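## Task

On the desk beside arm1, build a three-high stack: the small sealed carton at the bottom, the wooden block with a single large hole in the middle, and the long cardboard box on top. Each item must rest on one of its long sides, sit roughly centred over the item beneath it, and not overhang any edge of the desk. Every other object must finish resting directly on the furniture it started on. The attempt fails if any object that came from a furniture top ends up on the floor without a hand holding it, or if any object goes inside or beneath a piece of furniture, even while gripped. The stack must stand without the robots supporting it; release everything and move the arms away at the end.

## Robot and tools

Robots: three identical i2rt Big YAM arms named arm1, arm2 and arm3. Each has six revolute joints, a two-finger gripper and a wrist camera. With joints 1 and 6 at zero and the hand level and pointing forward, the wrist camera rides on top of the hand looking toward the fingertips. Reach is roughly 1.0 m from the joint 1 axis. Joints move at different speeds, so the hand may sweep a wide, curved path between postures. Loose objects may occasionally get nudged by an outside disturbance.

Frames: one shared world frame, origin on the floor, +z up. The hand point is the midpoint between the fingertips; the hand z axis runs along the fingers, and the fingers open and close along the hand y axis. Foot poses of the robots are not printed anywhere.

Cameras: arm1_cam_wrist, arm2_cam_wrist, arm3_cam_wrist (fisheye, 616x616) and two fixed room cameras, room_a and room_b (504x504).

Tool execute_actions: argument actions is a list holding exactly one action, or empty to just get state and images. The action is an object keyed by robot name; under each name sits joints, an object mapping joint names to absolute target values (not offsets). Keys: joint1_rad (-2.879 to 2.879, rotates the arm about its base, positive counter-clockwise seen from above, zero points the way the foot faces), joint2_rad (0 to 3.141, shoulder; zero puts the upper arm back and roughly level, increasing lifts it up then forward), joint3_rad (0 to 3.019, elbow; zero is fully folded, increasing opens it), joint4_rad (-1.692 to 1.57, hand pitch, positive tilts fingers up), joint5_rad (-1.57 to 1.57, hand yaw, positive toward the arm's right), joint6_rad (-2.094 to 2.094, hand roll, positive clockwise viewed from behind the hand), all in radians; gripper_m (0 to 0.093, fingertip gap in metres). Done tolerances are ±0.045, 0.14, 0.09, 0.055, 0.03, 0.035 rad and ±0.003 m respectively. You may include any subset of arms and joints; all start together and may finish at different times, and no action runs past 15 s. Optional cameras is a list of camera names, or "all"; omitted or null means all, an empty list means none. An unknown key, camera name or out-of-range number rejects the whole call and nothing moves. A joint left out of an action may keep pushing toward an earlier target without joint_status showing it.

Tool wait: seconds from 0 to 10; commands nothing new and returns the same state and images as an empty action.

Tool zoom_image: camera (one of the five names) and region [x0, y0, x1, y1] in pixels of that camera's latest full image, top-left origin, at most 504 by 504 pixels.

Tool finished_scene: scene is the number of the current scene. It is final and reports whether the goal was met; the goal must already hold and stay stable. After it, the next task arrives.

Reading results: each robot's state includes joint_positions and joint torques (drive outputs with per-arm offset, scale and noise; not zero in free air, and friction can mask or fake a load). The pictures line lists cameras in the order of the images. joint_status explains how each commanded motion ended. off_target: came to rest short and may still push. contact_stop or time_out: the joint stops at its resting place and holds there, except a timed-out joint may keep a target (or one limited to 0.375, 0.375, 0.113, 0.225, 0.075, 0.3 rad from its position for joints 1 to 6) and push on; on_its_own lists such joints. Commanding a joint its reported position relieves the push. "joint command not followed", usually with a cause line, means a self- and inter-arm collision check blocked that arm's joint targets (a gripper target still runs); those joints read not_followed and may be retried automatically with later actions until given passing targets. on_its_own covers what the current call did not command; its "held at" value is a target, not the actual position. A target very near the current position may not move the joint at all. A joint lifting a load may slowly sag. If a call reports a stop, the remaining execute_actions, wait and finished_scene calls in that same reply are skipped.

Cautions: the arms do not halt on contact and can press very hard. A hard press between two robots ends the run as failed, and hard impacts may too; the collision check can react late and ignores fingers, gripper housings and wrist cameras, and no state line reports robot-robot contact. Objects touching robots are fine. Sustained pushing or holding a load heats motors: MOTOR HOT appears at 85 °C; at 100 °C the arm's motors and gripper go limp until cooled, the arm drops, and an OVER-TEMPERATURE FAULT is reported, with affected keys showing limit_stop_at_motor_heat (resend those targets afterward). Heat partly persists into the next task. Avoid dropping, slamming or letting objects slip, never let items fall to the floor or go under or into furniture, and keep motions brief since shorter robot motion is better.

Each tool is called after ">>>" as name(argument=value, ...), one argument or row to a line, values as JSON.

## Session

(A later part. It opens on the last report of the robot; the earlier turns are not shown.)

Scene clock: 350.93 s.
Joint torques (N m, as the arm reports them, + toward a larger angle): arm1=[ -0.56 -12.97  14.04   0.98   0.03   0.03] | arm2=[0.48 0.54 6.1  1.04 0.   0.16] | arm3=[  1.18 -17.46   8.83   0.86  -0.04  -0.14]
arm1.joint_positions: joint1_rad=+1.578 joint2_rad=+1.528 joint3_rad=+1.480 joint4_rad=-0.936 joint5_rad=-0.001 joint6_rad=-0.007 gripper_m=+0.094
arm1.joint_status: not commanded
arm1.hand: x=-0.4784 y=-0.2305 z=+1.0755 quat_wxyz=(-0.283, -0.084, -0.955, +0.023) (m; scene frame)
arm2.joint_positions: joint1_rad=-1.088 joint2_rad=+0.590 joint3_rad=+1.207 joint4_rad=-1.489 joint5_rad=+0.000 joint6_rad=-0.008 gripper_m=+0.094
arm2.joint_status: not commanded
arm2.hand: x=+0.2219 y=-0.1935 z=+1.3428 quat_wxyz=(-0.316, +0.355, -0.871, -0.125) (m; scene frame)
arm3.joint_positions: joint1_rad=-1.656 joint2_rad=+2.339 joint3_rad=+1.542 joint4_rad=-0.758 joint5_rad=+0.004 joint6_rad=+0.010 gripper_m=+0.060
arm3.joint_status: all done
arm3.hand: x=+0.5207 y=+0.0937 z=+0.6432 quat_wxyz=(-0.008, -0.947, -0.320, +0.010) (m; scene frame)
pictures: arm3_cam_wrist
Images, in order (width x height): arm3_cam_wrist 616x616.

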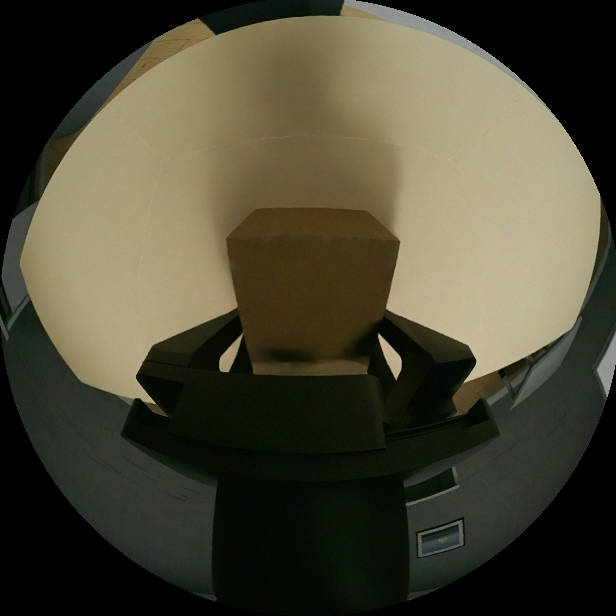

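>>> execute_actions(
  actions=[
    {"arm3":{"joints":{"joint2_rad":2.33,"joint4_rad":-0.76,"gripper_m":0.093}}},
  ],
  cameras=[],
)

>>> execute_actions(
  actions=[
    {"arm3":{"joints":{"joint2_rad":1.1,"joint3_rad":1.2,"joint4_rad":-1.5}},"arm2":{"joints":{"joint2_rad":1.0,"joint6_rad":0}}},
  ],
  cameras=["arm2_cam_wrist","room_b"],
)

Scene clock: 362.07 s.
Joint torques (N m, as the arm reports them, + toward a larger angle): arm1=[ -0.53 -12.94  14.05   0.97   0.03   0.02] | arm2=[1.02 0.51 6.13 0.99 0.   0.17] | arm3=[  1.22 -22.63   8.79  -0.2    0.01  -0.13]
arm1.joint_positions: joint1_rad=+1.578 joint2_rad=+1.528 joint3_rad=+1.480 joint4_rad=-0.936 joint5_rad=-0.001 joint6_rad=-0.007 gripper_m=+0.094
arm1.joint_status: not commanded
arm1.hand: x=-0.4784 y=-0.2305 z=+1.0755 quat_wxyz=(-0.283, -0.084, -0.955, +0.023) (m; scene frame)
arm2.joint_positions: joint1_rad=-1.088 joint2_rad=+0.590 joint3_rad=+1.207 joint4_rad=-1.489 joint5_rad=+0.000 joint6_rad=-0.008 gripper_m=+0.094
arm2.joint_status: not commanded
arm2.hand: x=+0.2219 y=-0.1935 z=+1.3428 quat_wxyz=(-0.316, +0.355, -0.871, -0.125) (m; scene frame)
arm3.joint_positions: joint1_rad=-1.656 joint2_rad=+2.339 joint3_rad=+1.542 joint4_rad=-0.758 joint5_rad=+0.003 joint6_rad=+0.010 gripper_m=+0.093
arm3.joint_status: all done
arm3.hand: x=+0.5209 y=+0.0936 z=+0.6430 quat_wxyz=(-0.008, -0.947, -0.320, +0.010) (m; scene frame)
pictures: none
No camera images: the call's "cameras" was empty. Leave "cameras" out to get every camera's image.

Scene clock: 363.73 s.
Joint torques (N m, as the arm reports them, + toward a larger angle): arm1=[ -0.56 -12.98  14.04   0.99   0.03   0.03] | arm2=[ 0.44 -6.16  7.8   0.23 -0.02  0.21] | arm3=[ 1.   -7.58 10.66 -0.12  0.01 -0.13]
arm1.joint_positions: joint1_rad=+1.578 joint2_rad=+1.528 joint3_rad=+1.480 joint4_rad=-0.936 joint5_rad=-0.001 joint6_rad=-0.007 gripper_m=+0.094
arm1.joint_status: not commanded
arm1.hand: x=-0.4784 y=-0.2305 z=+1.0755 quat_wxyz=(-0.283, -0.084, -0.955, +0.023) (m; scene frame)
arm2.joint_positions: joint1_rad=-1.088 joint2_rad=+1.011 joint3_rad=+1.196 joint4_rad=-1.489 joint5_rad=+0.000 joint6_rad=-0.008 gripper_m=+0.094
arm2.joint_status: all done
arm2.hand: x=+0.2967 y=-0.1219 z=+1.2323 quat_wxyz=(-0.122, +0.374, -0.918, -0.047) (m; scene frame)
arm3.joint_positions: joint1_rad=-1.656 joint2_rad=+1.098 joint3_rad=+1.203 joint4_rad=-1.493 joint5_rad=+0.003 joint6_rad=+0.010 gripper_m=+0.093
arm3.joint_status: all done
arm3.hand: x=+0.7337 y=+0.2663 z=+1.1012 quat_wxyz=(-0.036, -0.943, -0.318, +0.089) (m; scene frame)
pictures: arm2_cam_wrist, room_b
Images, in order (width x height): arm2_cam_wrist 616x616, room_b 504x504.

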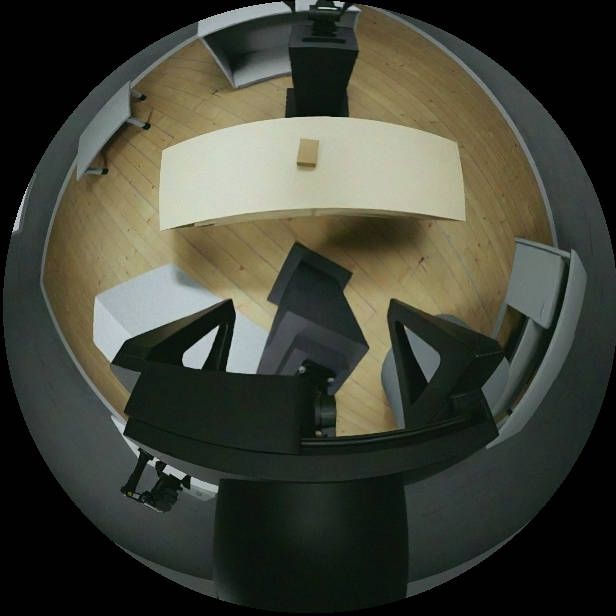

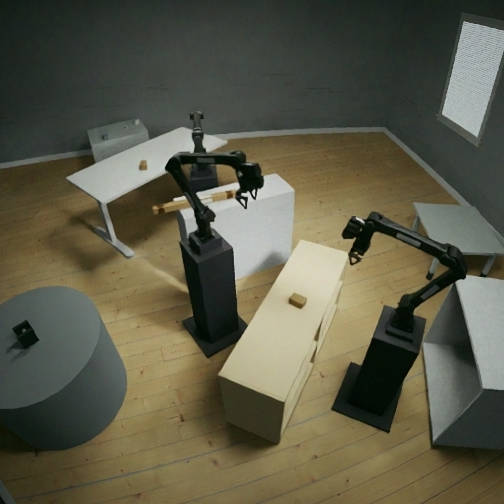

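>>> execute_actions(
  actions=[
    {"arm3":{"joints":{"joint1_rad":0,"joint2_rad":0.5,"joint3_rad":0.8,"joint4_rad":-1.0}},"arm2":{"joints":{"joint2_rad":2.34,"joint3_rad":1.68,"joint4_rad":-0.83,"joint6_rad":0.13}}},
  ],
  cameras=["arm2_cam_wrist"],
)

Scene clock: 376.93 s.
Joint torques (N m, as the arm reports them, + toward a larger angle): arm1=[ -0.58 -12.94  14.05   0.98   0.03   0.03] | arm2=[  0.28 -20.27   6.77   0.74   0.04   0.23] | arm3=[ 0.77 -0.28 10.66  1.59  0.16 -0.13]
arm1.joint_positions: joint1_rad=+1.578 joint2_rad=+1.528 joint3_rad=+1.480 joint4_rad=-0.936 joint5_rad=-0.001 joint6_rad=-0.007 gripper_m=+0.094
arm1.joint_status: not commanded
arm1.hand: x=-0.4784 y=-0.2305 z=+1.0755 quat_wxyz=(-0.283, -0.084, -0.955, +0.023) (m; scene frame)
arm2.joint_positions: joint1_rad=-1.088 joint2_rad=+2.372 joint3_rad=+1.662 joint4_rad=-0.842 joint5_rad=+0.000 joint6_rad=+0.120 gripper_m=+0.094
arm2.joint_status: all done
arm2.hand: x=+0.5240 y=+0.0952 z=+0.7605 quat_wxyz=(-0.007, +0.317, -0.948, -0.002) (m; scene frame)
arm3.joint_positions: joint1_rad=-0.009 joint2_rad=+0.496 joint3_rad=+0.810 joint4_rad=-1.016 joint5_rad=-0.001 joint6_rad=+0.010 gripper_m=+0.093
arm3.joint_status: all done
arm3.hand: x=+1.1809 y=+0.2703 z=+1.1337 quat_wxyz=(-0.389, -0.368, -0.827, +0.174) (m; scene frame)
pictures: arm2_cam_wrist
Images, in order (width x height): arm2_cam_wrist 616x616.

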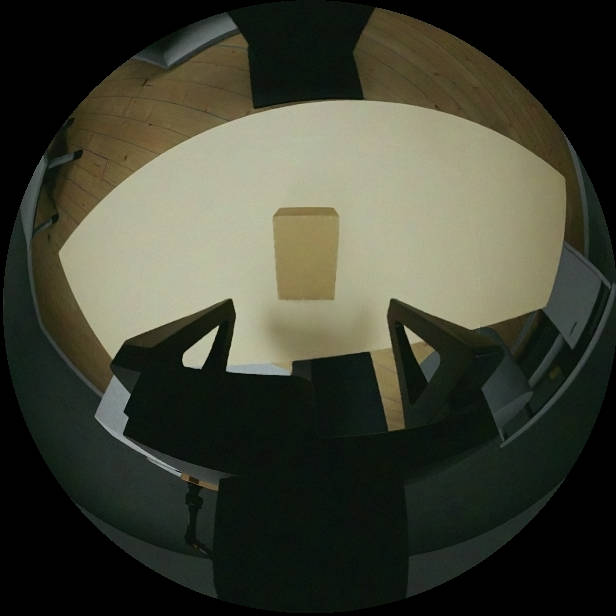

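>>> execute_actions(
  actions=[
    {"arm2":{"joints":{"joint2_rad":2.55,"joint3_rad":1.735,"joint4_rad":-0.685}}},
  ],
  cameras=["arm2_cam_wrist"],
)

Scene clock: 386.00 s.
Joint torques (N m, as the arm reports them, + toward a larger angle): arm1=[ -0.51 -12.93  14.06   0.98   0.03   0.02] | arm2=[  0.22 -21.28   6.26   0.76   0.02   0.2 ] | arm3=[ 0.79 -0.27 10.68  1.58  0.16 -0.13]
arm1.joint_positions: joint1_rad=+1.578 joint2_rad=+1.528 joint3_rad=+1.480 joint4_rad=-0.936 joint5_rad=-0.001 joint6_rad=-0.007 gripper_m=+0.094
arm1.joint_status: not commanded
arm1.hand: x=-0.4784 y=-0.2305 z=+1.0755 quat_wxyz=(-0.283, -0.084, -0.955, +0.023) (m; scene frame)
arm2.joint_positions: joint1_rad=-1.088 joint2_rad=+2.581 joint3_rad=+1.712 joint4_rad=-0.697 joint5_rad=+0.000 joint6_rad=+0.120 gripper_m=+0.094
arm2.joint_status: all done
arm2.hand: x=+0.5173 y=+0.0885 z=+0.6470 quat_wxyz=(+0.000, +0.317, -0.948, +0.001) (m; scene frame)
arm3.joint_positions: joint1_rad=-0.009 joint2_rad=+0.496 joint3_rad=+0.810 joint4_rad=-1.016 joint5_rad=-0.001 joint6_rad=+0.010 gripper_m=+0.093
arm3.joint_status: not commanded
arm3.hand: x=+1.1809 y=+0.2703 z=+1.1337 quat_wxyz=(-0.389, -0.368, -0.827, +0.174) (m; scene frame)
pictures: arm2_cam_wrist
Images, in order (width x height): arm2_cam_wrist 616x616.

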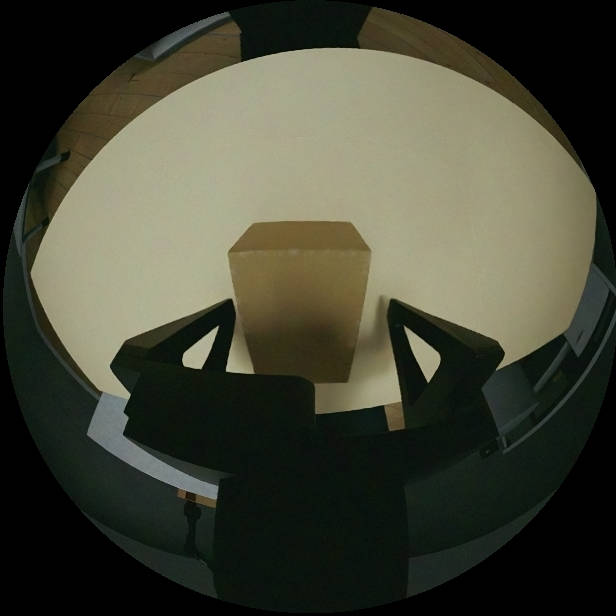

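>>> execute_actions(
  actions=[
    {"arm2":{"joints":{"gripper_m":0.04}},"arm1":{"joints":{"joint2_rad":0.7,"joint3_rad":1.2,"joint4_rad":-1.5}}},
  ],
  cameras=[],
)

>>> execute_actions(
  actions=[
    {"arm2":{"joints":{"joint2_rad":2.1,"joint3_rad":1.76,"joint4_rad":-1.2}},"arm1":{"joints":{"joint1_rad":2.18}}},
  ],
  cameras=["arm2_cam_wrist"],
)

Scene clock: 414.73 s.
Joint torques (N m, as the arm reports them, + toward a larger angle): arm1=[-0.65  1.65 10.83  0.87  0.03  0.02] | arm2=[  0.86 -21.25   6.28   0.81   0.02   0.2 ] | arm3=[ 0.79 -0.28 10.67  1.57  0.16 -0.13]
arm1.joint_positions: joint1_rad=+1.578 joint2_rad=+0.693 joint3_rad=+1.198 joint4_rad=-1.486 joint5_rad=-0.001 joint6_rad=-0.007 gripper_m=+0.094
arm1.joint_status: all done
arm1.hand: x=-0.8178 y=-0.1696 z=+1.1955 quat_wxyz=(-0.284, -0.084, -0.955, +0.023) (m; scene frame)
arm2.joint_positions: joint1_rad=-1.088 joint2_rad=+2.581 joint3_rad=+1.712 joint4_rad=-0.697 joint5_rad=+0.000 joint6_rad=+0.120 gripper_m=+0.059
arm2.joint_status: gripper_m off_target (ended at +0.059, target +0.040)
arm2.hand: x=+0.5171 y=+0.0886 z=+0.6470 quat_wxyz=(+0.000, +0.317, -0.948, +0.001) (m; scene frame)
arm3.joint_positions: joint1_rad=-0.009 joint2_rad=+0.496 joint3_rad=+0.810 joint4_rad=-1.016 joint5_rad=-0.001 joint6_rad=+0.010 gripper_m=+0.093
arm3.joint_status: not commanded
arm3.hand: x=+1.1809 y=+0.2703 z=+1.1337 quat_wxyz=(-0.389, -0.368, -0.827, +0.174) (m; scene frame)
pictures: none
No camera images: the call's "cameras" was empty. Leave "cameras" out to get every camera's image.

Scene clock: 416.43 s.
Joint torques (N m, as the arm reports them, + toward a larger angle): arm1=[ 0.59  1.86 10.77  0.88  0.02  0.03] | arm2=[  0.16 -18.56   8.19  -0.31   0.04   0.19] | arm3=[ 0.81 -0.27 10.67  1.57  0.16 -0.13]
arm1.joint_positions: joint1_rad=+2.174 joint2_rad=+0.693 joint3_rad=+1.198 joint4_rad=-1.486 joint5_rad=+0.000 joint6_rad=-0.007 gripper_m=+0.094
arm1.joint_status: all done
arm1.hand: x=-0.8345 y=-0.0270 z=+1.1969 quat_wxyz=(-0.281, +0.199, -0.937, -0.064) (m; scene frame)
arm2.joint_positions: joint1_rad=-1.088 joint2_rad=+2.116 joint3_rad=+1.740 joint4_rad=-1.188 joint5_rad=+0.000 joint6_rad=+0.120 gripper_m=+0.059
arm2.joint_status: all done
arm2.hand: x=+0.5228 y=+0.0950 z=+0.9432 quat_wxyz=(-0.002, +0.317, -0.948, +0.001) (m; scene frame)
arm3.joint_positions: joint1_rad=-0.009 joint2_rad=+0.496 joint3_rad=+0.810 joint4_rad=-1.016 joint5_rad=-0.001 joint6_rad=+0.010 gripper_m=+0.093
arm3.joint_status: not commanded
arm3.hand: x=+1.1809 y=+0.2703 z=+1.1337 quat_wxyz=(-0.389, -0.368, -0.827, +0.174) (m; scene frame)
pictures: arm2_cam_wrist
Images, in order (width x height): arm2_cam_wrist 616x616.

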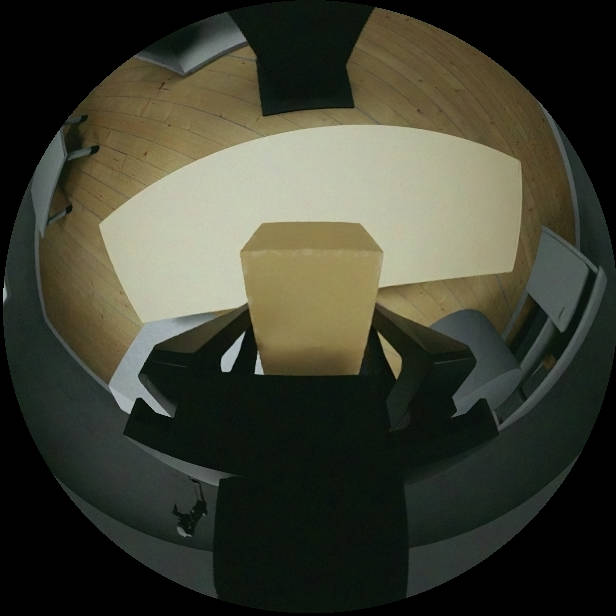

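>>> execute_actions(
  actions=[
    {"arm2":{"joints":{"joint1_rad":0.578,"joint2_rad":2.46,"joint3_rad":2.23,"joint4_rad":-1.29,"joint6_rad":-0.69}}},
  ],
  cameras=["arm2_cam_wrist","arm1_cam_wrist","room_a"],
)

Scene clock: 431.03 s.
Joint torques (N m, as the arm reports them, + toward a larger angle): arm1=[ 0.56  1.85 10.77  0.89  0.01  0.02] | arm2=[  0.24 -23.57   9.1   -0.43   0.08  -0.05] | arm3=[ 0.78 -0.29 10.67  1.59  0.16 -0.13]
arm1.joint_positions: joint1_rad=+2.174 joint2_rad=+0.693 joint3_rad=+1.198 joint4_rad=-1.486 joint5_rad=+0.000 joint6_rad=-0.007 gripper_m=+0.094
arm1.joint_status: not commanded
arm1.hand: x=-0.8345 y=-0.0270 z=+1.1969 quat_wxyz=(-0.281, +0.199, -0.937, -0.064) (m; scene frame)
arm2.joint_positions: joint1_rad=+0.573 joint2_rad=+2.499 joint3_rad=+2.199 joint4_rad=-1.277 joint5_rad=-0.003 joint6_rad=-0.680 gripper_m=+0.059
arm2.joint_status: all done
arm2.hand: x=-0.4852 y=+0.1332 z=+0.8566 quat_wxyz=(+0.006, +1.000, -0.017, +0.000) (m; scene frame)
arm3.joint_positions: joint1_rad=-0.009 joint2_rad=+0.496 joint3_rad=+0.810 joint4_rad=-1.016 joint5_rad=-0.001 joint6_rad=+0.010 gripper_m=+0.093
arm3.joint_status: not commanded
arm3.hand: x=+1.1809 y=+0.2703 z=+1.1337 quat_wxyz=(-0.389, -0.368, -0.827, +0.174) (m; scene frame)
pictures: arm1_cam_wrist, arm2_cam_wrist, room_a
Images, in order (width x height): arm1_cam_wrist 616x616, arm2_cam_wrist 616x616, room_a 504x504.

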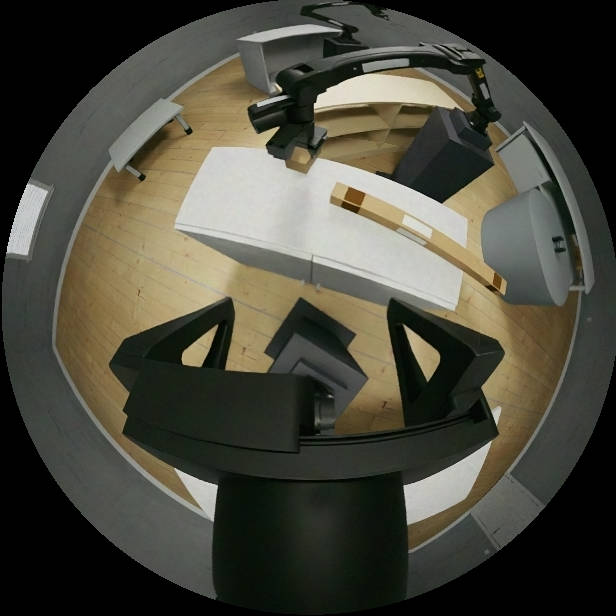

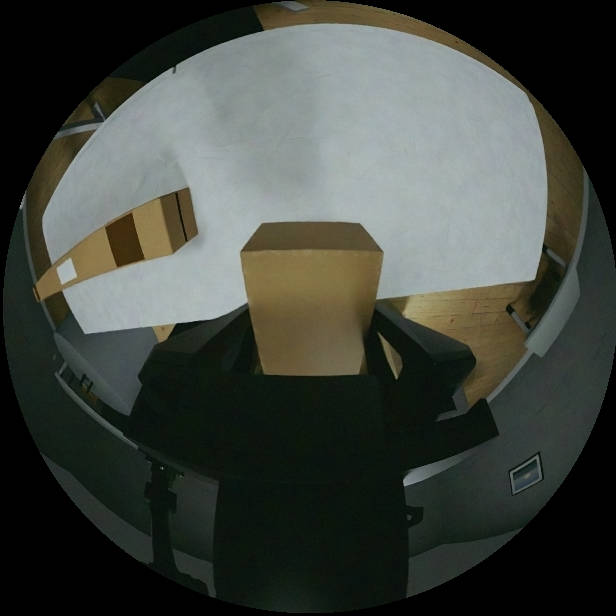

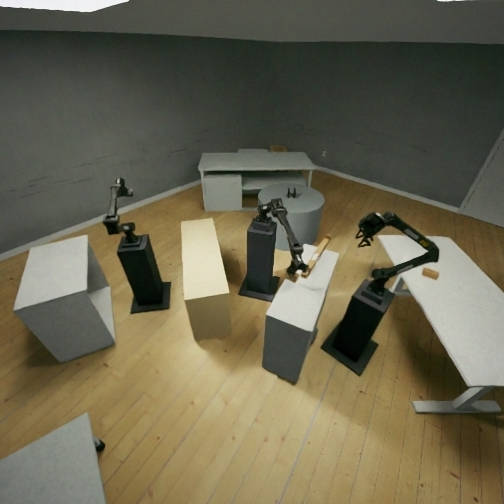

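>>> execute_actions(
  actions=[
    {"arm2":{"joints":{"joint1_rad":0.63,"joint2_rad":2.605,"joint3_rad":2.395,"joint4_rad":-1.29}}},
  ],
  cameras=["arm2_cam_wrist","arm1_cam_wrist"],
)

Scene clock: 440.37 s.
Joint torques (N m, as the arm reports them, + toward a larger angle): arm1=[ 0.58  1.85 10.77  0.88  0.01  0.03] | arm2=[ -0.49 -23.09  11.66  -0.2    0.06  -0.04] | arm3=[ 0.8  -0.31 10.68  1.59  0.16 -0.13]
arm1.joint_positions: joint1_rad=+2.174 joint2_rad=+0.693 joint3_rad=+1.198 joint4_rad=-1.486 joint5_rad=+0.000 joint6_rad=-0.007 gripper_m=+0.094
arm1.joint_status: not commanded
arm1.hand: x=-0.8345 y=-0.0270 z=+1.1969 quat_wxyz=(-0.281, +0.199, -0.937, -0.064) (m; scene frame)
arm2.joint_positions: joint1_rad=+0.638 joint2_rad=+2.616 joint3_rad=+2.329 joint4_rad=-1.282 joint5_rad=-0.002 joint6_rad=-0.680 gripper_m=+0.059
arm2.joint_status: all done
arm2.hand: x=-0.5314 y=+0.1096 z=+0.8198 quat_wxyz=(+0.003, +1.000, +0.015, -0.003) (m; scene frame)
arm3.joint_positions: joint1_rad=-0.009 joint2_rad=+0.496 joint3_rad=+0.810 joint4_rad=-1.016 joint5_rad=-0.001 joint6_rad=+0.010 gripper_m=+0.093
arm3.joint_status: not commanded
arm3.hand: x=+1.1809 y=+0.2703 z=+1.1337 quat_wxyz=(-0.389, -0.368, -0.827, +0.174) (m; scene frame)
pictures: arm1_cam_wrist, arm2_cam_wrist
Images, in order (width x height): arm1_cam_wrist 616x616, arm2_cam_wrist 616x616.

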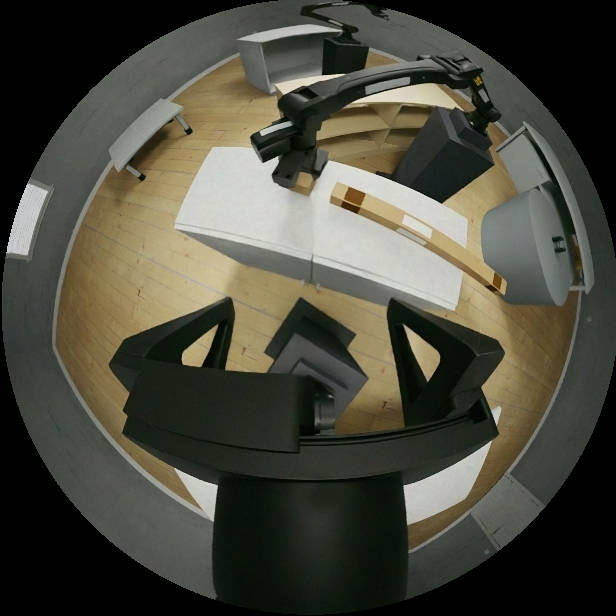

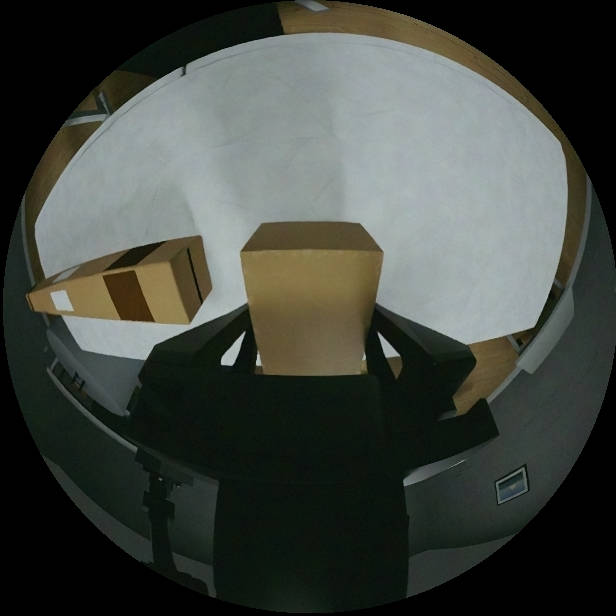

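>>> execute_actions(
  actions=[
    {"arm2":{"joints":{"joint1_rad":0.608,"joint2_rad":2.66,"joint4_rad":-1.225}}},
  ],
  cameras=["arm2_cam_wrist","arm1_cam_wrist"],
)

Scene clock: 448.87 s.
Joint torques (N m, as the arm reports them, + toward a larger angle): arm1=[ 0.59  1.86 10.77  0.89  0.02  0.03] | arm2=[ -0.74 -21.61  10.63   0.86   0.06  -0.08] | arm3=[ 0.81 -0.3  10.68  1.57  0.16 -0.13]
arm1.joint_positions: joint1_rad=+2.174 joint2_rad=+0.693 joint3_rad=+1.198 joint4_rad=-1.486 joint5_rad=+0.000 joint6_rad=-0.007 gripper_m=+0.094
arm1.joint_status: not commanded
arm1.hand: x=-0.8345 y=-0.0270 z=+1.1969 quat_wxyz=(-0.281, +0.199, -0.937, -0.064) (m; scene frame)
arm2.joint_positions: joint1_rad=+0.613 joint2_rad=+2.649 joint3_rad=+2.342 joint4_rad=-1.237 joint5_rad=-0.003 joint6_rad=-0.681 gripper_m=+0.059
arm2.joint_status: all done
arm2.hand: x=-0.5264 y=+0.1288 z=+0.8006 quat_wxyz=(-0.005, +1.000, +0.003, -0.012) (m; scene frame)
arm3.joint_positions: joint1_rad=-0.009 joint2_rad=+0.496 joint3_rad=+0.810 joint4_rad=-1.016 joint5_rad=-0.001 joint6_rad=+0.010 gripper_m=+0.093
arm3.joint_status: not commanded
arm3.hand: x=+1.1809 y=+0.2703 z=+1.1337 quat_wxyz=(-0.389, -0.368, -0.827, +0.174) (m; scene frame)
pictures: arm1_cam_wrist, arm2_cam_wrist
Images, in order (width x height): arm1_cam_wrist 616x616, arm2_cam_wrist 616x616.

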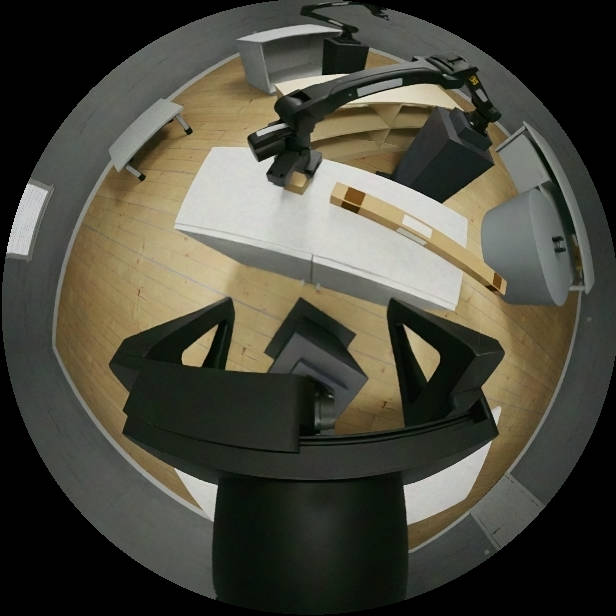

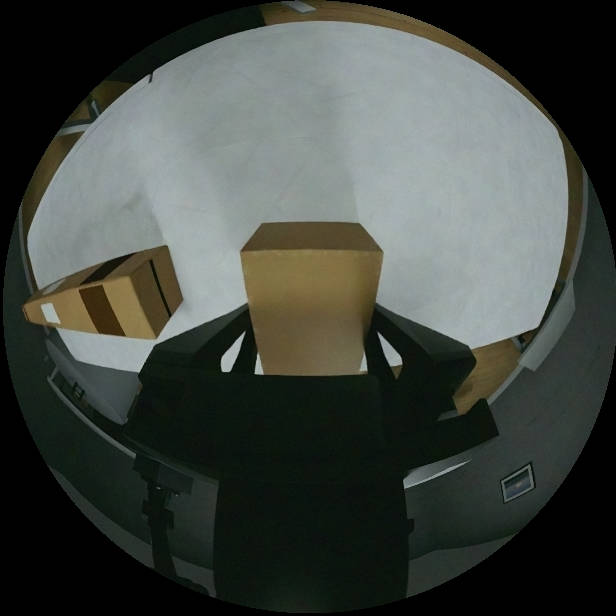

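>>> execute_actions(
  actions=[
    {"arm2":{"joints":{"joint2_rad":2.7}}},
  ],
  cameras=["arm2_cam_wrist"],
)

Scene clock: 452.00 s.
Joint torques (N m, as the arm reports them, + toward a larger angle): arm1=[ 0.57  1.89 10.76  0.89  0.01  0.02] | arm2=[ -0.56 -19.16  10.64   0.78   0.07  -0.02] | arm3=[ 0.81 -0.27 10.67  1.58  0.16 -0.13]
arm1.joint_positions: joint1_rad=+2.174 joint2_rad=+0.693 joint3_rad=+1.198 joint4_rad=-1.486 joint5_rad=+0.000 joint6_rad=-0.007 gripper_m=+0.094
arm1.joint_status: not commanded
arm1.hand: x=-0.8345 y=-0.0270 z=+1.1969 quat_wxyz=(-0.281, +0.199, -0.937, -0.064) (m; scene frame)
arm2.joint_positions: joint1_rad=+0.613 joint2_rad=+2.651 joint3_rad=+2.343 joint4_rad=-1.237 joint5_rad=-0.003 joint6_rad=-0.681 gripper_m=+0.059
arm2.joint_status: all done
arm2.hand: x=-0.5263 y=+0.1287 z=+0.7992 quat_wxyz=(-0.004, +1.000, +0.003, -0.012) (m; scene frame)
arm3.joint_positions: joint1_rad=-0.009 joint2_rad=+0.496 joint3_rad=+0.810 joint4_rad=-1.016 joint5_rad=-0.001 joint6_rad=+0.010 gripper_m=+0.093
arm3.joint_status: not commanded
arm3.hand: x=+1.1809 y=+0.2703 z=+1.1337 quat_wxyz=(-0.389, -0.368, -0.827, +0.174) (m; scene frame)
pictures: arm2_cam_wrist
Images, in order (width x height): arm2_cam_wrist 616x616.

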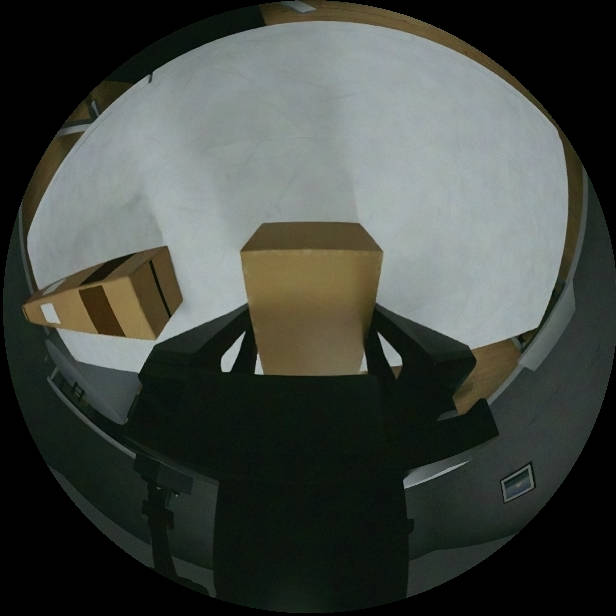

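>>> execute_actions(
  actions=[
    {"arm2":{"joints":{"joint2_rad":2.63,"gripper_m":0.093}}},
  ],
  cameras=["arm2_cam_wrist"],
)

>>> execute_actions(
  actions=[
    {"arm2":{"joints":{"joint2_rad":1.2,"joint3_rad":1.5,"joint4_rad":-1.5}}},
  ],
  cameras=["arm1_cam_wrist"],
)

Scene clock: 460.90 s.
Joint torques (N m, as the arm reports them, + toward a larger angle): arm1=[ 0.57  1.88 10.76  0.88  0.01  0.02] | arm2=[ -0.23 -24.09  10.76   0.8    0.05  -0.03] | arm3=[ 0.79 -0.26 10.67  1.58  0.16 -0.13]
arm1.joint_positions: joint1_rad=+2.174 joint2_rad=+0.693 joint3_rad=+1.198 joint4_rad=-1.486 joint5_rad=+0.000 joint6_rad=-0.007 gripper_m=+0.094
arm1.joint_status: not commanded
arm1.hand: x=-0.8345 y=-0.0270 z=+1.1969 quat_wxyz=(-0.281, +0.199, -0.937, -0.064) (m; scene frame)
arm2.joint_positions: joint1_rad=+0.613 joint2_rad=+2.651 joint3_rad=+2.344 joint4_rad=-1.237 joint5_rad=-0.002 joint6_rad=-0.681 gripper_m=+0.093
arm2.joint_status: all done
arm2.hand: x=-0.5264 y=+0.1288 z=+0.7994 quat_wxyz=(-0.005, +1.000, +0.003, -0.012) (m; scene frame)
arm3.joint_positions: joint1_rad=-0.009 joint2_rad=+0.496 joint3_rad=+0.810 joint4_rad=-1.016 joint5_rad=-0.001 joint6_rad=+0.010 gripper_m=+0.093
arm3.joint_status: not commanded
arm3.hand: x=+1.1809 y=+0.2703 z=+1.1337 quat_wxyz=(-0.389, -0.368, -0.827, +0.174) (m; scene frame)
pictures: arm2_cam_wrist
Images, in order (width x height): arm2_cam_wrist 616x616.

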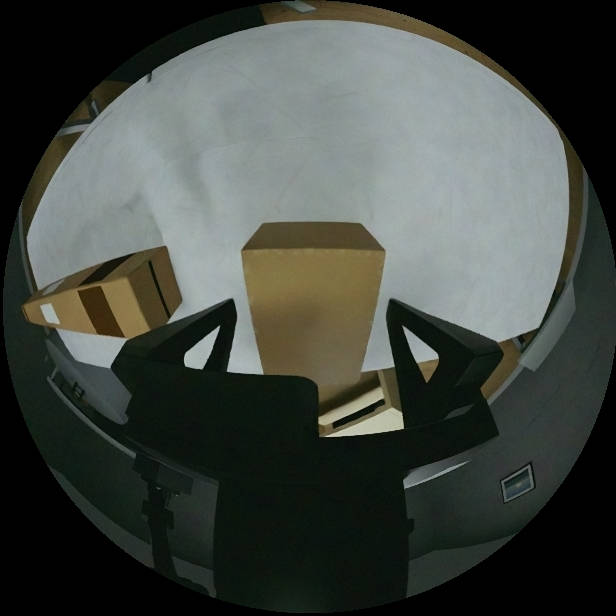

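Scene clock: 462.73 s.
Joint torques (N m, as the arm reports them, + toward a larger angle): arm1=[ 0.55  1.88 10.77  0.89  0.01  0.02] | arm2=[-0.5  -7.05  6.7   0.6   0.03  0.03] | arm3=[ 0.79 -0.28 10.68  1.58  0.16 -0.13]
arm1.joint_positions: joint1_rad=+2.174 joint2_rad=+0.693 joint3_rad=+1.198 joint4_rad=-1.486 joint5_rad=+0.000 joint6_rad=-0.007 gripper_m=+0.094
arm1.joint_status: not commanded
arm1.hand: x=-0.8345 y=-0.0270 z=+1.1969 quat_wxyz=(-0.281, +0.199, -0.937, -0.064) (m; scene frame)
arm2.joint_positions: joint1_rad=+0.613 joint2_rad=+1.191 joint3_rad=+1.507 joint4_rad=-1.489 joint5_rad=-0.002 joint6_rad=-0.681 gripper_m=+0.093
arm2.joint_status: all done
arm2.hand: x=-0.2478 y=-0.0903 z=+1.3121 quat_wxyz=(-0.120, +0.980, +0.003, -0.156) (m; scene frame)
arm3.joint_positions: joint1_rad=-0.009 joint2_rad=+0.496 joint3_rad=+0.810 joint4_rad=-1.016 joint5_rad=-0.001 joint6_rad=+0.010 gripper_m=+0.093
arm3.joint_status: not commanded
arm3.hand: x=+1.1809 y=+0.2703 z=+1.1337 quat_wxyz=(-0.389, -0.368, -0.827, +0.174) (m; scene frame)
pictures: arm1_cam_wrist
Images, in order (width x height): arm1_cam_wrist 616x616.

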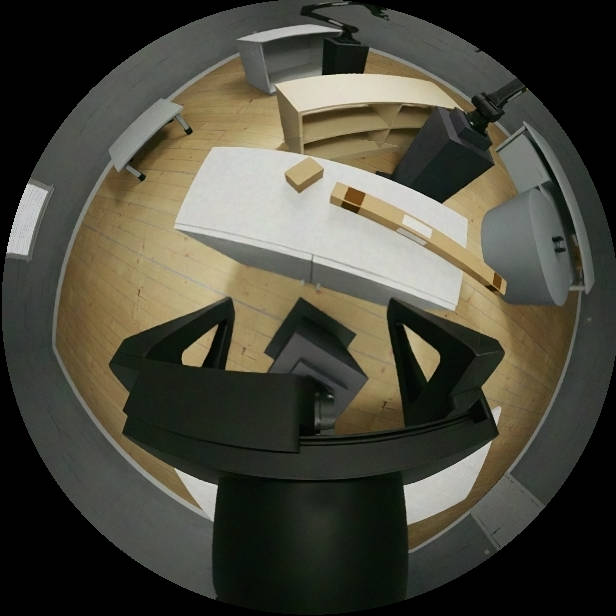

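>>> execute_actions(
  actions=[
    {"arm2":{"joints":{"joint1_rad":-1.0,"joint2_rad":0.5,"joint3_rad":0.8,"joint4_rad":-1.0,"joint6_rad":0}},"arm1":{"joints":{"joint1_rad":2.19,"joint2_rad":1.94,"joint3_rad":1.85,"joint4_rad":-1.44,"joint6_rad":0.6}}},
  ],
  cameras=["arm1_cam_wrist"],
)

Scene clock: 475.40 s.
Joint torques (N m, as the arm reports them, + toward a larger angle): arm1=[  1.16 -17.92  13.2    0.62   0.08   0.04] | arm2=[-0.79 -1.39  7.77  2.77  0.02  0.21] | arm3=[ 0.77 -0.29 10.67  1.58  0.16 -0.13]
arm1.joint_positions: joint1_rad=+2.179 joint2_rad=+1.949 joint3_rad=+1.822 joint4_rad=-1.446 joint5_rad=+0.000 joint6_rad=+0.591 gripper_m=+0.094
arm1.joint_status: all done
arm1.hand: x=-0.5105 y=+0.1225 z=+0.9528 quat_wxyz=(+0.007, -0.085, -0.996, -0.003) (m; scene frame)
arm2.joint_positions: joint1_rad=-0.995 joint2_rad=+0.500 joint3_rad=+0.802 joint4_rad=-1.026 joint5_rad=+0.000 joint6_rad=-0.010 gripper_m=+0.093
arm2.joint_status: all done
arm2.hand: x=+0.2441 y=-0.1374 z=+1.2340 quat_wxyz=(-0.372, +0.385, -0.828, -0.168) (m; scene frame)
arm3.joint_positions: joint1_rad=-0.009 joint2_rad=+0.496 joint3_rad=+0.810 joint4_rad=-1.016 joint5_rad=-0.001 joint6_rad=+0.010 gripper_m=+0.093
arm3.joint_status: not commanded
arm3.hand: x=+1.1809 y=+0.2703 z=+1.1337 quat_wxyz=(-0.389, -0.368, -0.827, +0.174) (m; scene frame)
pictures: arm1_cam_wrist
Images, in order (width x height): arm1_cam_wrist 616x616.

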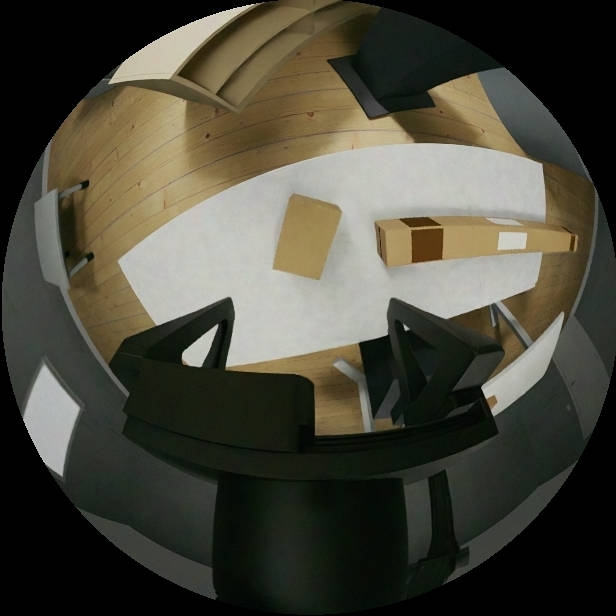

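>>> zoom_image(
  camera="arm1_cam_wrist",
  region=[250, 170, 390, 310],
)

Region (250, 170, 390, 310) of arm1_cam_wrist's 616x616 image, scaled by 3.600, with more detail than that image has.

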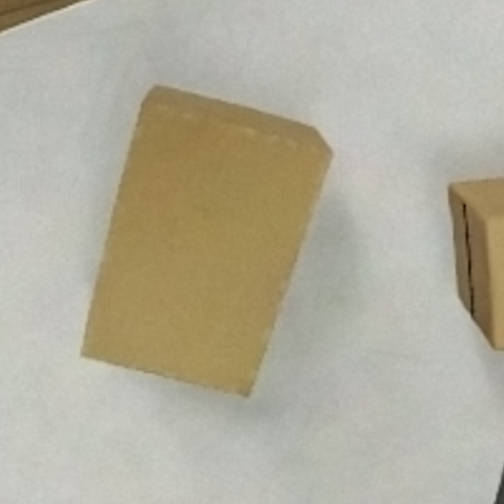

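>>> execute_actions(
  actions=[
    {"arm1":{"joints":{"joint2_rad":2.065,"joint3_rad":1.612,"joint4_rad":-1.09,"joint6_rad":0.87}}},
  ],
  cameras=["arm1_cam_wrist"],
)

Scene clock: 496.43 s.
Joint torques (N m, as the arm reports them, + toward a larger angle): arm1=[  1.15 -18.62  11.2    1.     0.1    0.03] | arm2=[-0.95 -1.03  7.79  2.89 -0.01  0.21] | arm3=[ 0.81 -0.26 10.67  1.58  0.16 -0.13]
arm1.joint_positions: joint1_rad=+2.179 joint2_rad=+2.075 joint3_rad=+1.594 joint4_rad=-1.106 joint5_rad=+0.000 joint6_rad=+0.861 gripper_m=+0.094
arm1.joint_status: all done
arm1.hand: x=-0.5158 y=+0.1222 z=+0.7968 quat_wxyz=(+0.012, -0.218, -0.976, +0.001) (m; scene frame)
arm2.joint_positions: joint1_rad=-0.995 joint2_rad=+0.500 joint3_rad=+0.802 joint4_rad=-1.026 joint5_rad=+0.000 joint6_rad=-0.010 gripper_m=+0.093
arm2.joint_status: not commanded
arm2.hand: x=+0.2441 y=-0.1374 z=+1.2340 quat_wxyz=(-0.372, +0.385, -0.828, -0.168) (m; scene frame)
arm3.joint_positions: joint1_rad=-0.009 joint2_rad=+0.496 joint3_rad=+0.810 joint4_rad=-1.016 joint5_rad=-0.001 joint6_rad=+0.010 gripper_m=+0.093
arm3.joint_status: not commanded
arm3.hand: x=+1.1809 y=+0.2703 z=+1.1337 quat_wxyz=(-0.389, -0.368, -0.827, +0.174) (m; scene frame)
pictures: arm1_cam_wrist
Images, in order (width x height): arm1_cam_wrist 616x616.

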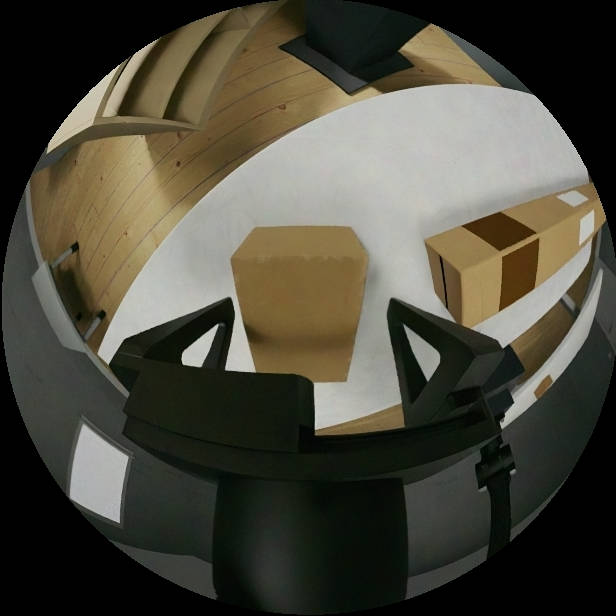

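>>> execute_actions(
  actions=[
    {"arm1":{"joints":{"gripper_m":0.04}}},
  ],
  cameras=[],
)

>>> execute_actions(
  actions=[
    {"arm1":{"joints":{"joint2_rad":1.95,"joint3_rad":1.78,"joint4_rad":-1.39}}},
  ],
  cameras=[],
)

>>> execute_actions(
  actions=[
    {"arm1":{"joints":{"joint1_rad":-0.85,"joint6_rad":1.58}}},
  ],
  cameras=["arm1_cam_wrist","room_a"],
)

Scene clock: 515.37 s.
Joint torques (N m, as the arm reports them, + toward a larger angle): arm1=[  1.12 -18.5   11.22   0.92   0.09   0.04] | arm2=[-0.57 -0.55  7.74  2.88  0.04  0.21] | arm3=[ 0.78 -0.29 10.67  1.58  0.16 -0.13]
arm1.joint_positions: joint1_rad=+2.179 joint2_rad=+2.075 joint3_rad=+1.594 joint4_rad=-1.104 joint5_rad=+0.000 joint6_rad=+0.862 gripper_m=+0.059
arm1.joint_status: gripper_m off_target (ended at +0.059, target +0.040)
arm1.hand: x=-0.5155 y=+0.1226 z=+0.7968 quat_wxyz=(+0.011, -0.219, -0.976, +0.001) (m; scene frame)
arm2.joint_positions: joint1_rad=-0.995 joint2_rad=+0.500 joint3_rad=+0.802 joint4_rad=-1.026 joint5_rad=+0.000 joint6_rad=-0.010 gripper_m=+0.093
arm2.joint_status: not commanded
arm2.hand: x=+0.2441 y=-0.1374 z=+1.2340 quat_wxyz=(-0.372, +0.385, -0.828, -0.168) (m; scene frame)
arm3.joint_positions: joint1_rad=-0.009 joint2_rad=+0.496 joint3_rad=+0.810 joint4_rad=-1.016 joint5_rad=-0.001 joint6_rad=+0.010 gripper_m=+0.093
arm3.joint_status: not commanded
arm3.hand: x=+1.1809 y=+0.2703 z=+1.1337 quat_wxyz=(-0.389, -0.368, -0.827, +0.174) (m; scene frame)
pictures: none
No camera images: the call's "cameras" was empty. Leave "cameras" out to get every camera's image.

Scene clock: 516.50 s.
Joint torques (N m, as the arm reports them, + toward a larger angle): arm1=[  1.11 -15.25  13.01  -0.22   0.09   0.03] | arm2=[-0.84 -0.78  7.69  2.77  0.01  0.18] | arm3=[ 0.83 -0.29 10.67  1.58  0.16 -0.13]
arm1.joint_positions: joint1_rad=+2.179 joint2_rad=+1.930 joint3_rad=+1.753 joint4_rad=-1.375 joint5_rad=+0.000 joint6_rad=+0.862 gripper_m=+0.059
arm1.joint_status: all done
arm1.hand: x=-0.5144 y=+0.1212 z=+0.9382 quat_wxyz=(-0.002, -0.219, -0.976, -0.009) (m; scene frame)
arm2.joint_positions: joint1_rad=-0.995 joint2_rad=+0.500 joint3_rad=+0.802 joint4_rad=-1.026 joint5_rad=+0.000 joint6_rad=-0.010 gripper_m=+0.093
arm2.joint_status: not commanded
arm2.hand: x=+0.2441 y=-0.1374 z=+1.2340 quat_wxyz=(-0.372, +0.385, -0.828, -0.168) (m; scene frame)
arm3.joint_positions: joint1_rad=-0.009 joint2_rad=+0.496 joint3_rad=+0.810 joint4_rad=-1.016 joint5_rad=-0.001 joint6_rad=+0.010 gripper_m=+0.093
arm3.joint_status: not commanded
arm3.hand: x=+1.1809 y=+0.2703 z=+1.1337 quat_wxyz=(-0.389, -0.368, -0.827, +0.174) (m; scene frame)
pictures: none
No camera images: the call's "cameras" was empty. Leave "cameras" out to get every camera's image.

Scene clock: 519.27 s.
Joint torques (N m, as the arm reports them, + toward a larger angle): arm1=[  0.23 -16.74  12.93  -0.3    0.02   0.04] | arm2=[-0.7  -0.34  7.77  2.97 -0.01  0.2 ] | arm3=[ 0.81 -0.28 10.67  1.58  0.16 -0.13]
arm1.joint_positions: joint1_rad=-0.857 joint2_rad=+1.948 joint3_rad=+1.753 joint4_rad=-1.375 joint5_rad=+0.003 joint6_rad=+1.571 gripper_m=+0.059
arm1.joint_status: all done
arm1.hand: x=-1.5804 y=-0.4233 z=+0.9342 quat_wxyz=(+0.001, -0.867, +0.499, +0.008) (m; scene frame)
arm2.joint_positions: joint1_rad=-0.995 joint2_rad=+0.500 joint3_rad=+0.802 joint4_rad=-1.026 joint5_rad=+0.000 joint6_rad=-0.010 gripper_m=+0.093
arm2.joint_status: not commanded
arm2.hand: x=+0.2441 y=-0.1374 z=+1.2340 quat_wxyz=(-0.372, +0.385, -0.828, -0.168) (m; scene frame)
arm3.joint_positions: joint1_rad=-0.009 joint2_rad=+0.496 joint3_rad=+0.810 joint4_rad=-1.016 joint5_rad=-0.001 joint6_rad=+0.010 gripper_m=+0.093
arm3.joint_status: not commanded
arm3.hand: x=+1.1809 y=+0.2703 z=+1.1337 quat_wxyz=(-0.389, -0.368, -0.827, +0.174) (m; scene frame)
pictures: arm1_cam_wrist, room_a
Images, in order (width x height): arm1_cam_wrist 616x616, room_a 504x504.

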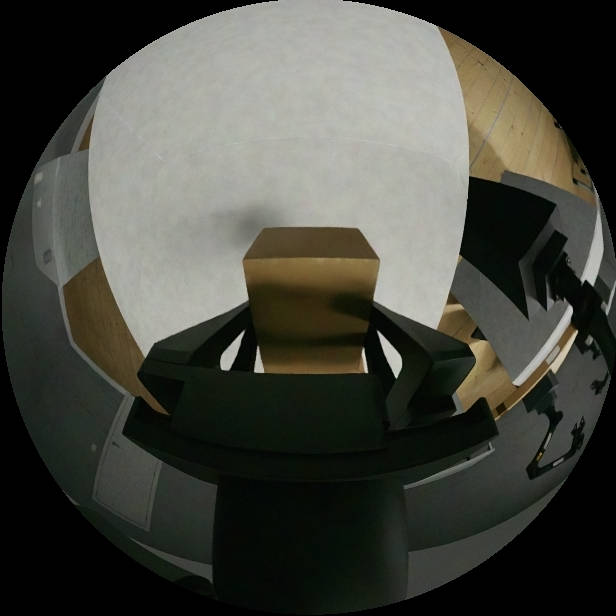

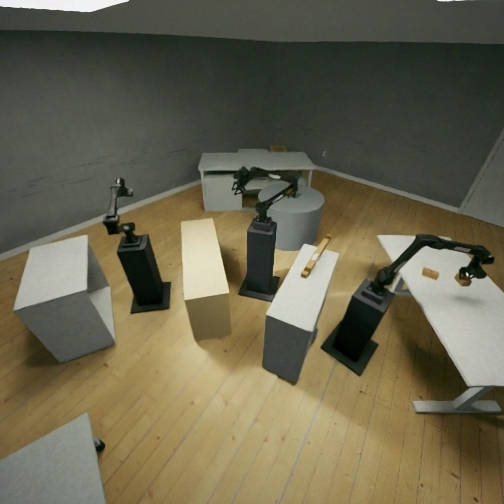

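>>> execute_actions(
  actions=[
    {"arm1":{"joints":{"joint2_rad":2.11,"joint3_rad":1.565,"joint4_rad":-0.985}}},
  ],
  cameras=["arm1_cam_wrist","room_a"],
)

Scene clock: 528.97 s.
Joint torques (N m, as the arm reports them, + toward a larger angle): arm1=[  0.29 -18.4   10.76   0.97   0.1    0.03] | arm2=[-0.49 -0.67  7.78  2.91  0.03  0.2 ] | arm3=[ 0.79 -0.31 10.68  1.58  0.16 -0.13]
arm1.joint_positions: joint1_rad=-0.857 joint2_rad=+2.119 joint3_rad=+1.548 joint4_rad=-1.000 joint5_rad=+0.001 joint6_rad=+1.572 gripper_m=+0.059
arm1.joint_status: all done
arm1.hand: x=-1.5810 y=-0.4218 z=+0.7624 quat_wxyz=(+0.001, -0.866, +0.499, +0.007) (m; scene frame)
arm2.joint_positions: joint1_rad=-0.995 joint2_rad=+0.500 joint3_rad=+0.802 joint4_rad=-1.026 joint5_rad=+0.000 joint6_rad=-0.010 gripper_m=+0.093
arm2.joint_status: not commanded
arm2.hand: x=+0.2441 y=-0.1374 z=+1.2340 quat_wxyz=(-0.372, +0.385, -0.828, -0.168) (m; scene frame)
arm3.joint_positions: joint1_rad=-0.009 joint2_rad=+0.496 joint3_rad=+0.810 joint4_rad=-1.016 joint5_rad=-0.001 joint6_rad=+0.010 gripper_m=+0.093
arm3.joint_status: not commanded
arm3.hand: x=+1.1809 y=+0.2703 z=+1.1337 quat_wxyz=(-0.389, -0.368, -0.827, +0.174) (m; scene frame)
pictures: arm1_cam_wrist, room_a
Images, in order (width x height): arm1_cam_wrist 616x616, room_a 504x504.

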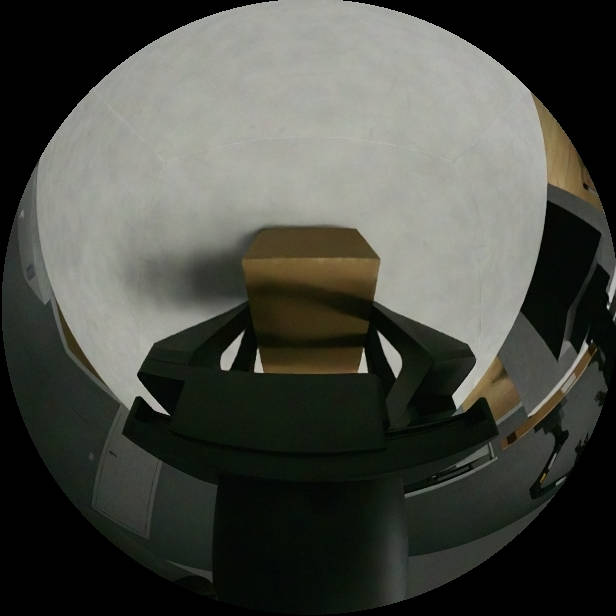

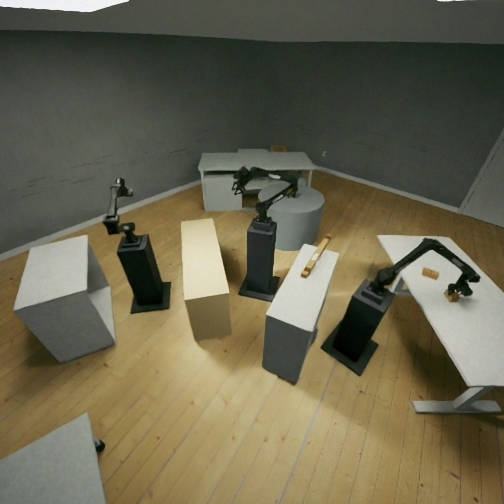

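>>> execute_actions(
  actions=[
    {"arm1":{"joints":{"joint2_rad":2.17,"joint4_rad":-0.96}}},
  ],
  cameras=["arm1_cam_wrist"],
)

Scene clock: 534.70 s.
Joint torques (N m, as the arm reports them, + toward a larger angle): arm1=[  0.28 -14.86  10.74   0.92   0.19   0.03] | arm2=[-0.33 -0.85  7.83  2.85  0.    0.21] | arm3=[ 0.8  -0.29 10.68  1.58  0.16 -0.13]
arm1.joint_positions: joint1_rad=-0.857 joint2_rad=+2.133 joint3_rad=+1.548 joint4_rad=-0.974 joint5_rad=-0.001 joint6_rad=+1.572 gripper_m=+0.059
arm1.joint_status: all done
arm1.hand: x=-1.5846 y=-0.4242 z=+0.7546 quat_wxyz=(-0.005, -0.866, +0.499, +0.009) (m; scene frame)
arm2.joint_positions: joint1_rad=-0.995 joint2_rad=+0.500 joint3_rad=+0.802 joint4_rad=-1.026 joint5_rad=+0.000 joint6_rad=-0.010 gripper_m=+0.093
arm2.joint_status: not commanded
arm2.hand: x=+0.2441 y=-0.1374 z=+1.2340 quat_wxyz=(-0.372, +0.385, -0.828, -0.168) (m; scene frame)
arm3.joint_positions: joint1_rad=-0.009 joint2_rad=+0.496 joint3_rad=+0.810 joint4_rad=-1.016 joint5_rad=-0.001 joint6_rad=+0.010 gripper_m=+0.093
arm3.joint_status: not commanded
arm3.hand: x=+1.1809 y=+0.2703 z=+1.1337 quat_wxyz=(-0.389, -0.368, -0.827, +0.174) (m; scene frame)
pictures: arm1_cam_wrist
Images, in order (width x height): arm1_cam_wrist 616x616.

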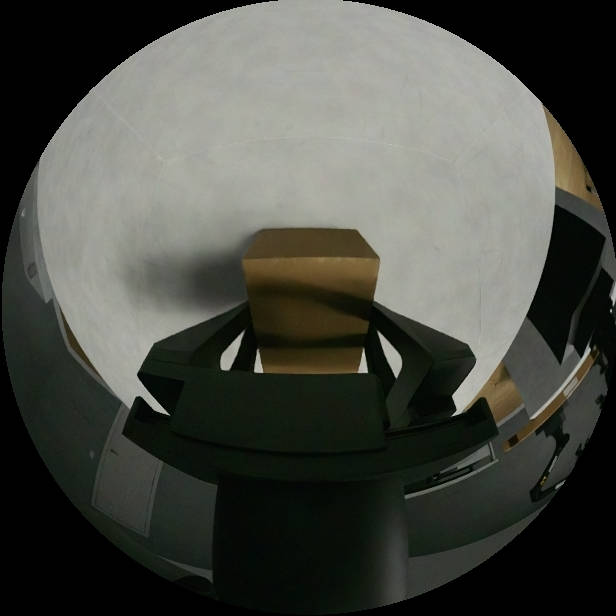

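>>> execute_actions(
  actions=[
    {"arm1":{"joints":{"joint2_rad":2.2}}},
  ],
  cameras=[],
)

Scene clock: 538.93 s.
Joint torques (N m, as the arm reports them, + toward a larger angle): arm1=[  0.27 -12.72  10.71   0.95   0.19   0.03] | arm2=[-0.44 -0.84  7.67  2.88  0.02  0.19] | arm3=[ 0.79 -0.27 10.67  1.58  0.16 -0.13]
arm1.joint_positions: joint1_rad=-0.857 joint2_rad=+2.133 joint3_rad=+1.548 joint4_rad=-0.974 joint5_rad=-0.001 joint6_rad=+1.572 gripper_m=+0.059
arm1.joint_status: all done
arm1.hand: x=-1.5845 y=-0.4241 z=+0.7542 quat_wxyz=(-0.004, -0.866, +0.499, +0.009) (m; scene frame)
arm2.joint_positions: joint1_rad=-0.995 joint2_rad=+0.500 joint3_rad=+0.802 joint4_rad=-1.026 joint5_rad=+0.000 joint6_rad=-0.010 gripper_m=+0.093
arm2.joint_status: not commanded
arm2.hand: x=+0.2441 y=-0.1374 z=+1.2340 quat_wxyz=(-0.372, +0.385, -0.828, -0.168) (m; scene frame)
arm3.joint_positions: joint1_rad=-0.009 joint2_rad=+0.496 joint3_rad=+0.810 joint4_rad=-1.016 joint5_rad=-0.001 joint6_rad=+0.010 gripper_m=+0.093
arm3.joint_status: not commanded
arm3.hand: x=+1.1809 y=+0.2703 z=+1.1337 quat_wxyz=(-0.389, -0.368, -0.827, +0.174) (m; scene frame)
pictures: none
No camera images: the call's "cameras" was empty. Leave "cameras" out to get every camera's image.


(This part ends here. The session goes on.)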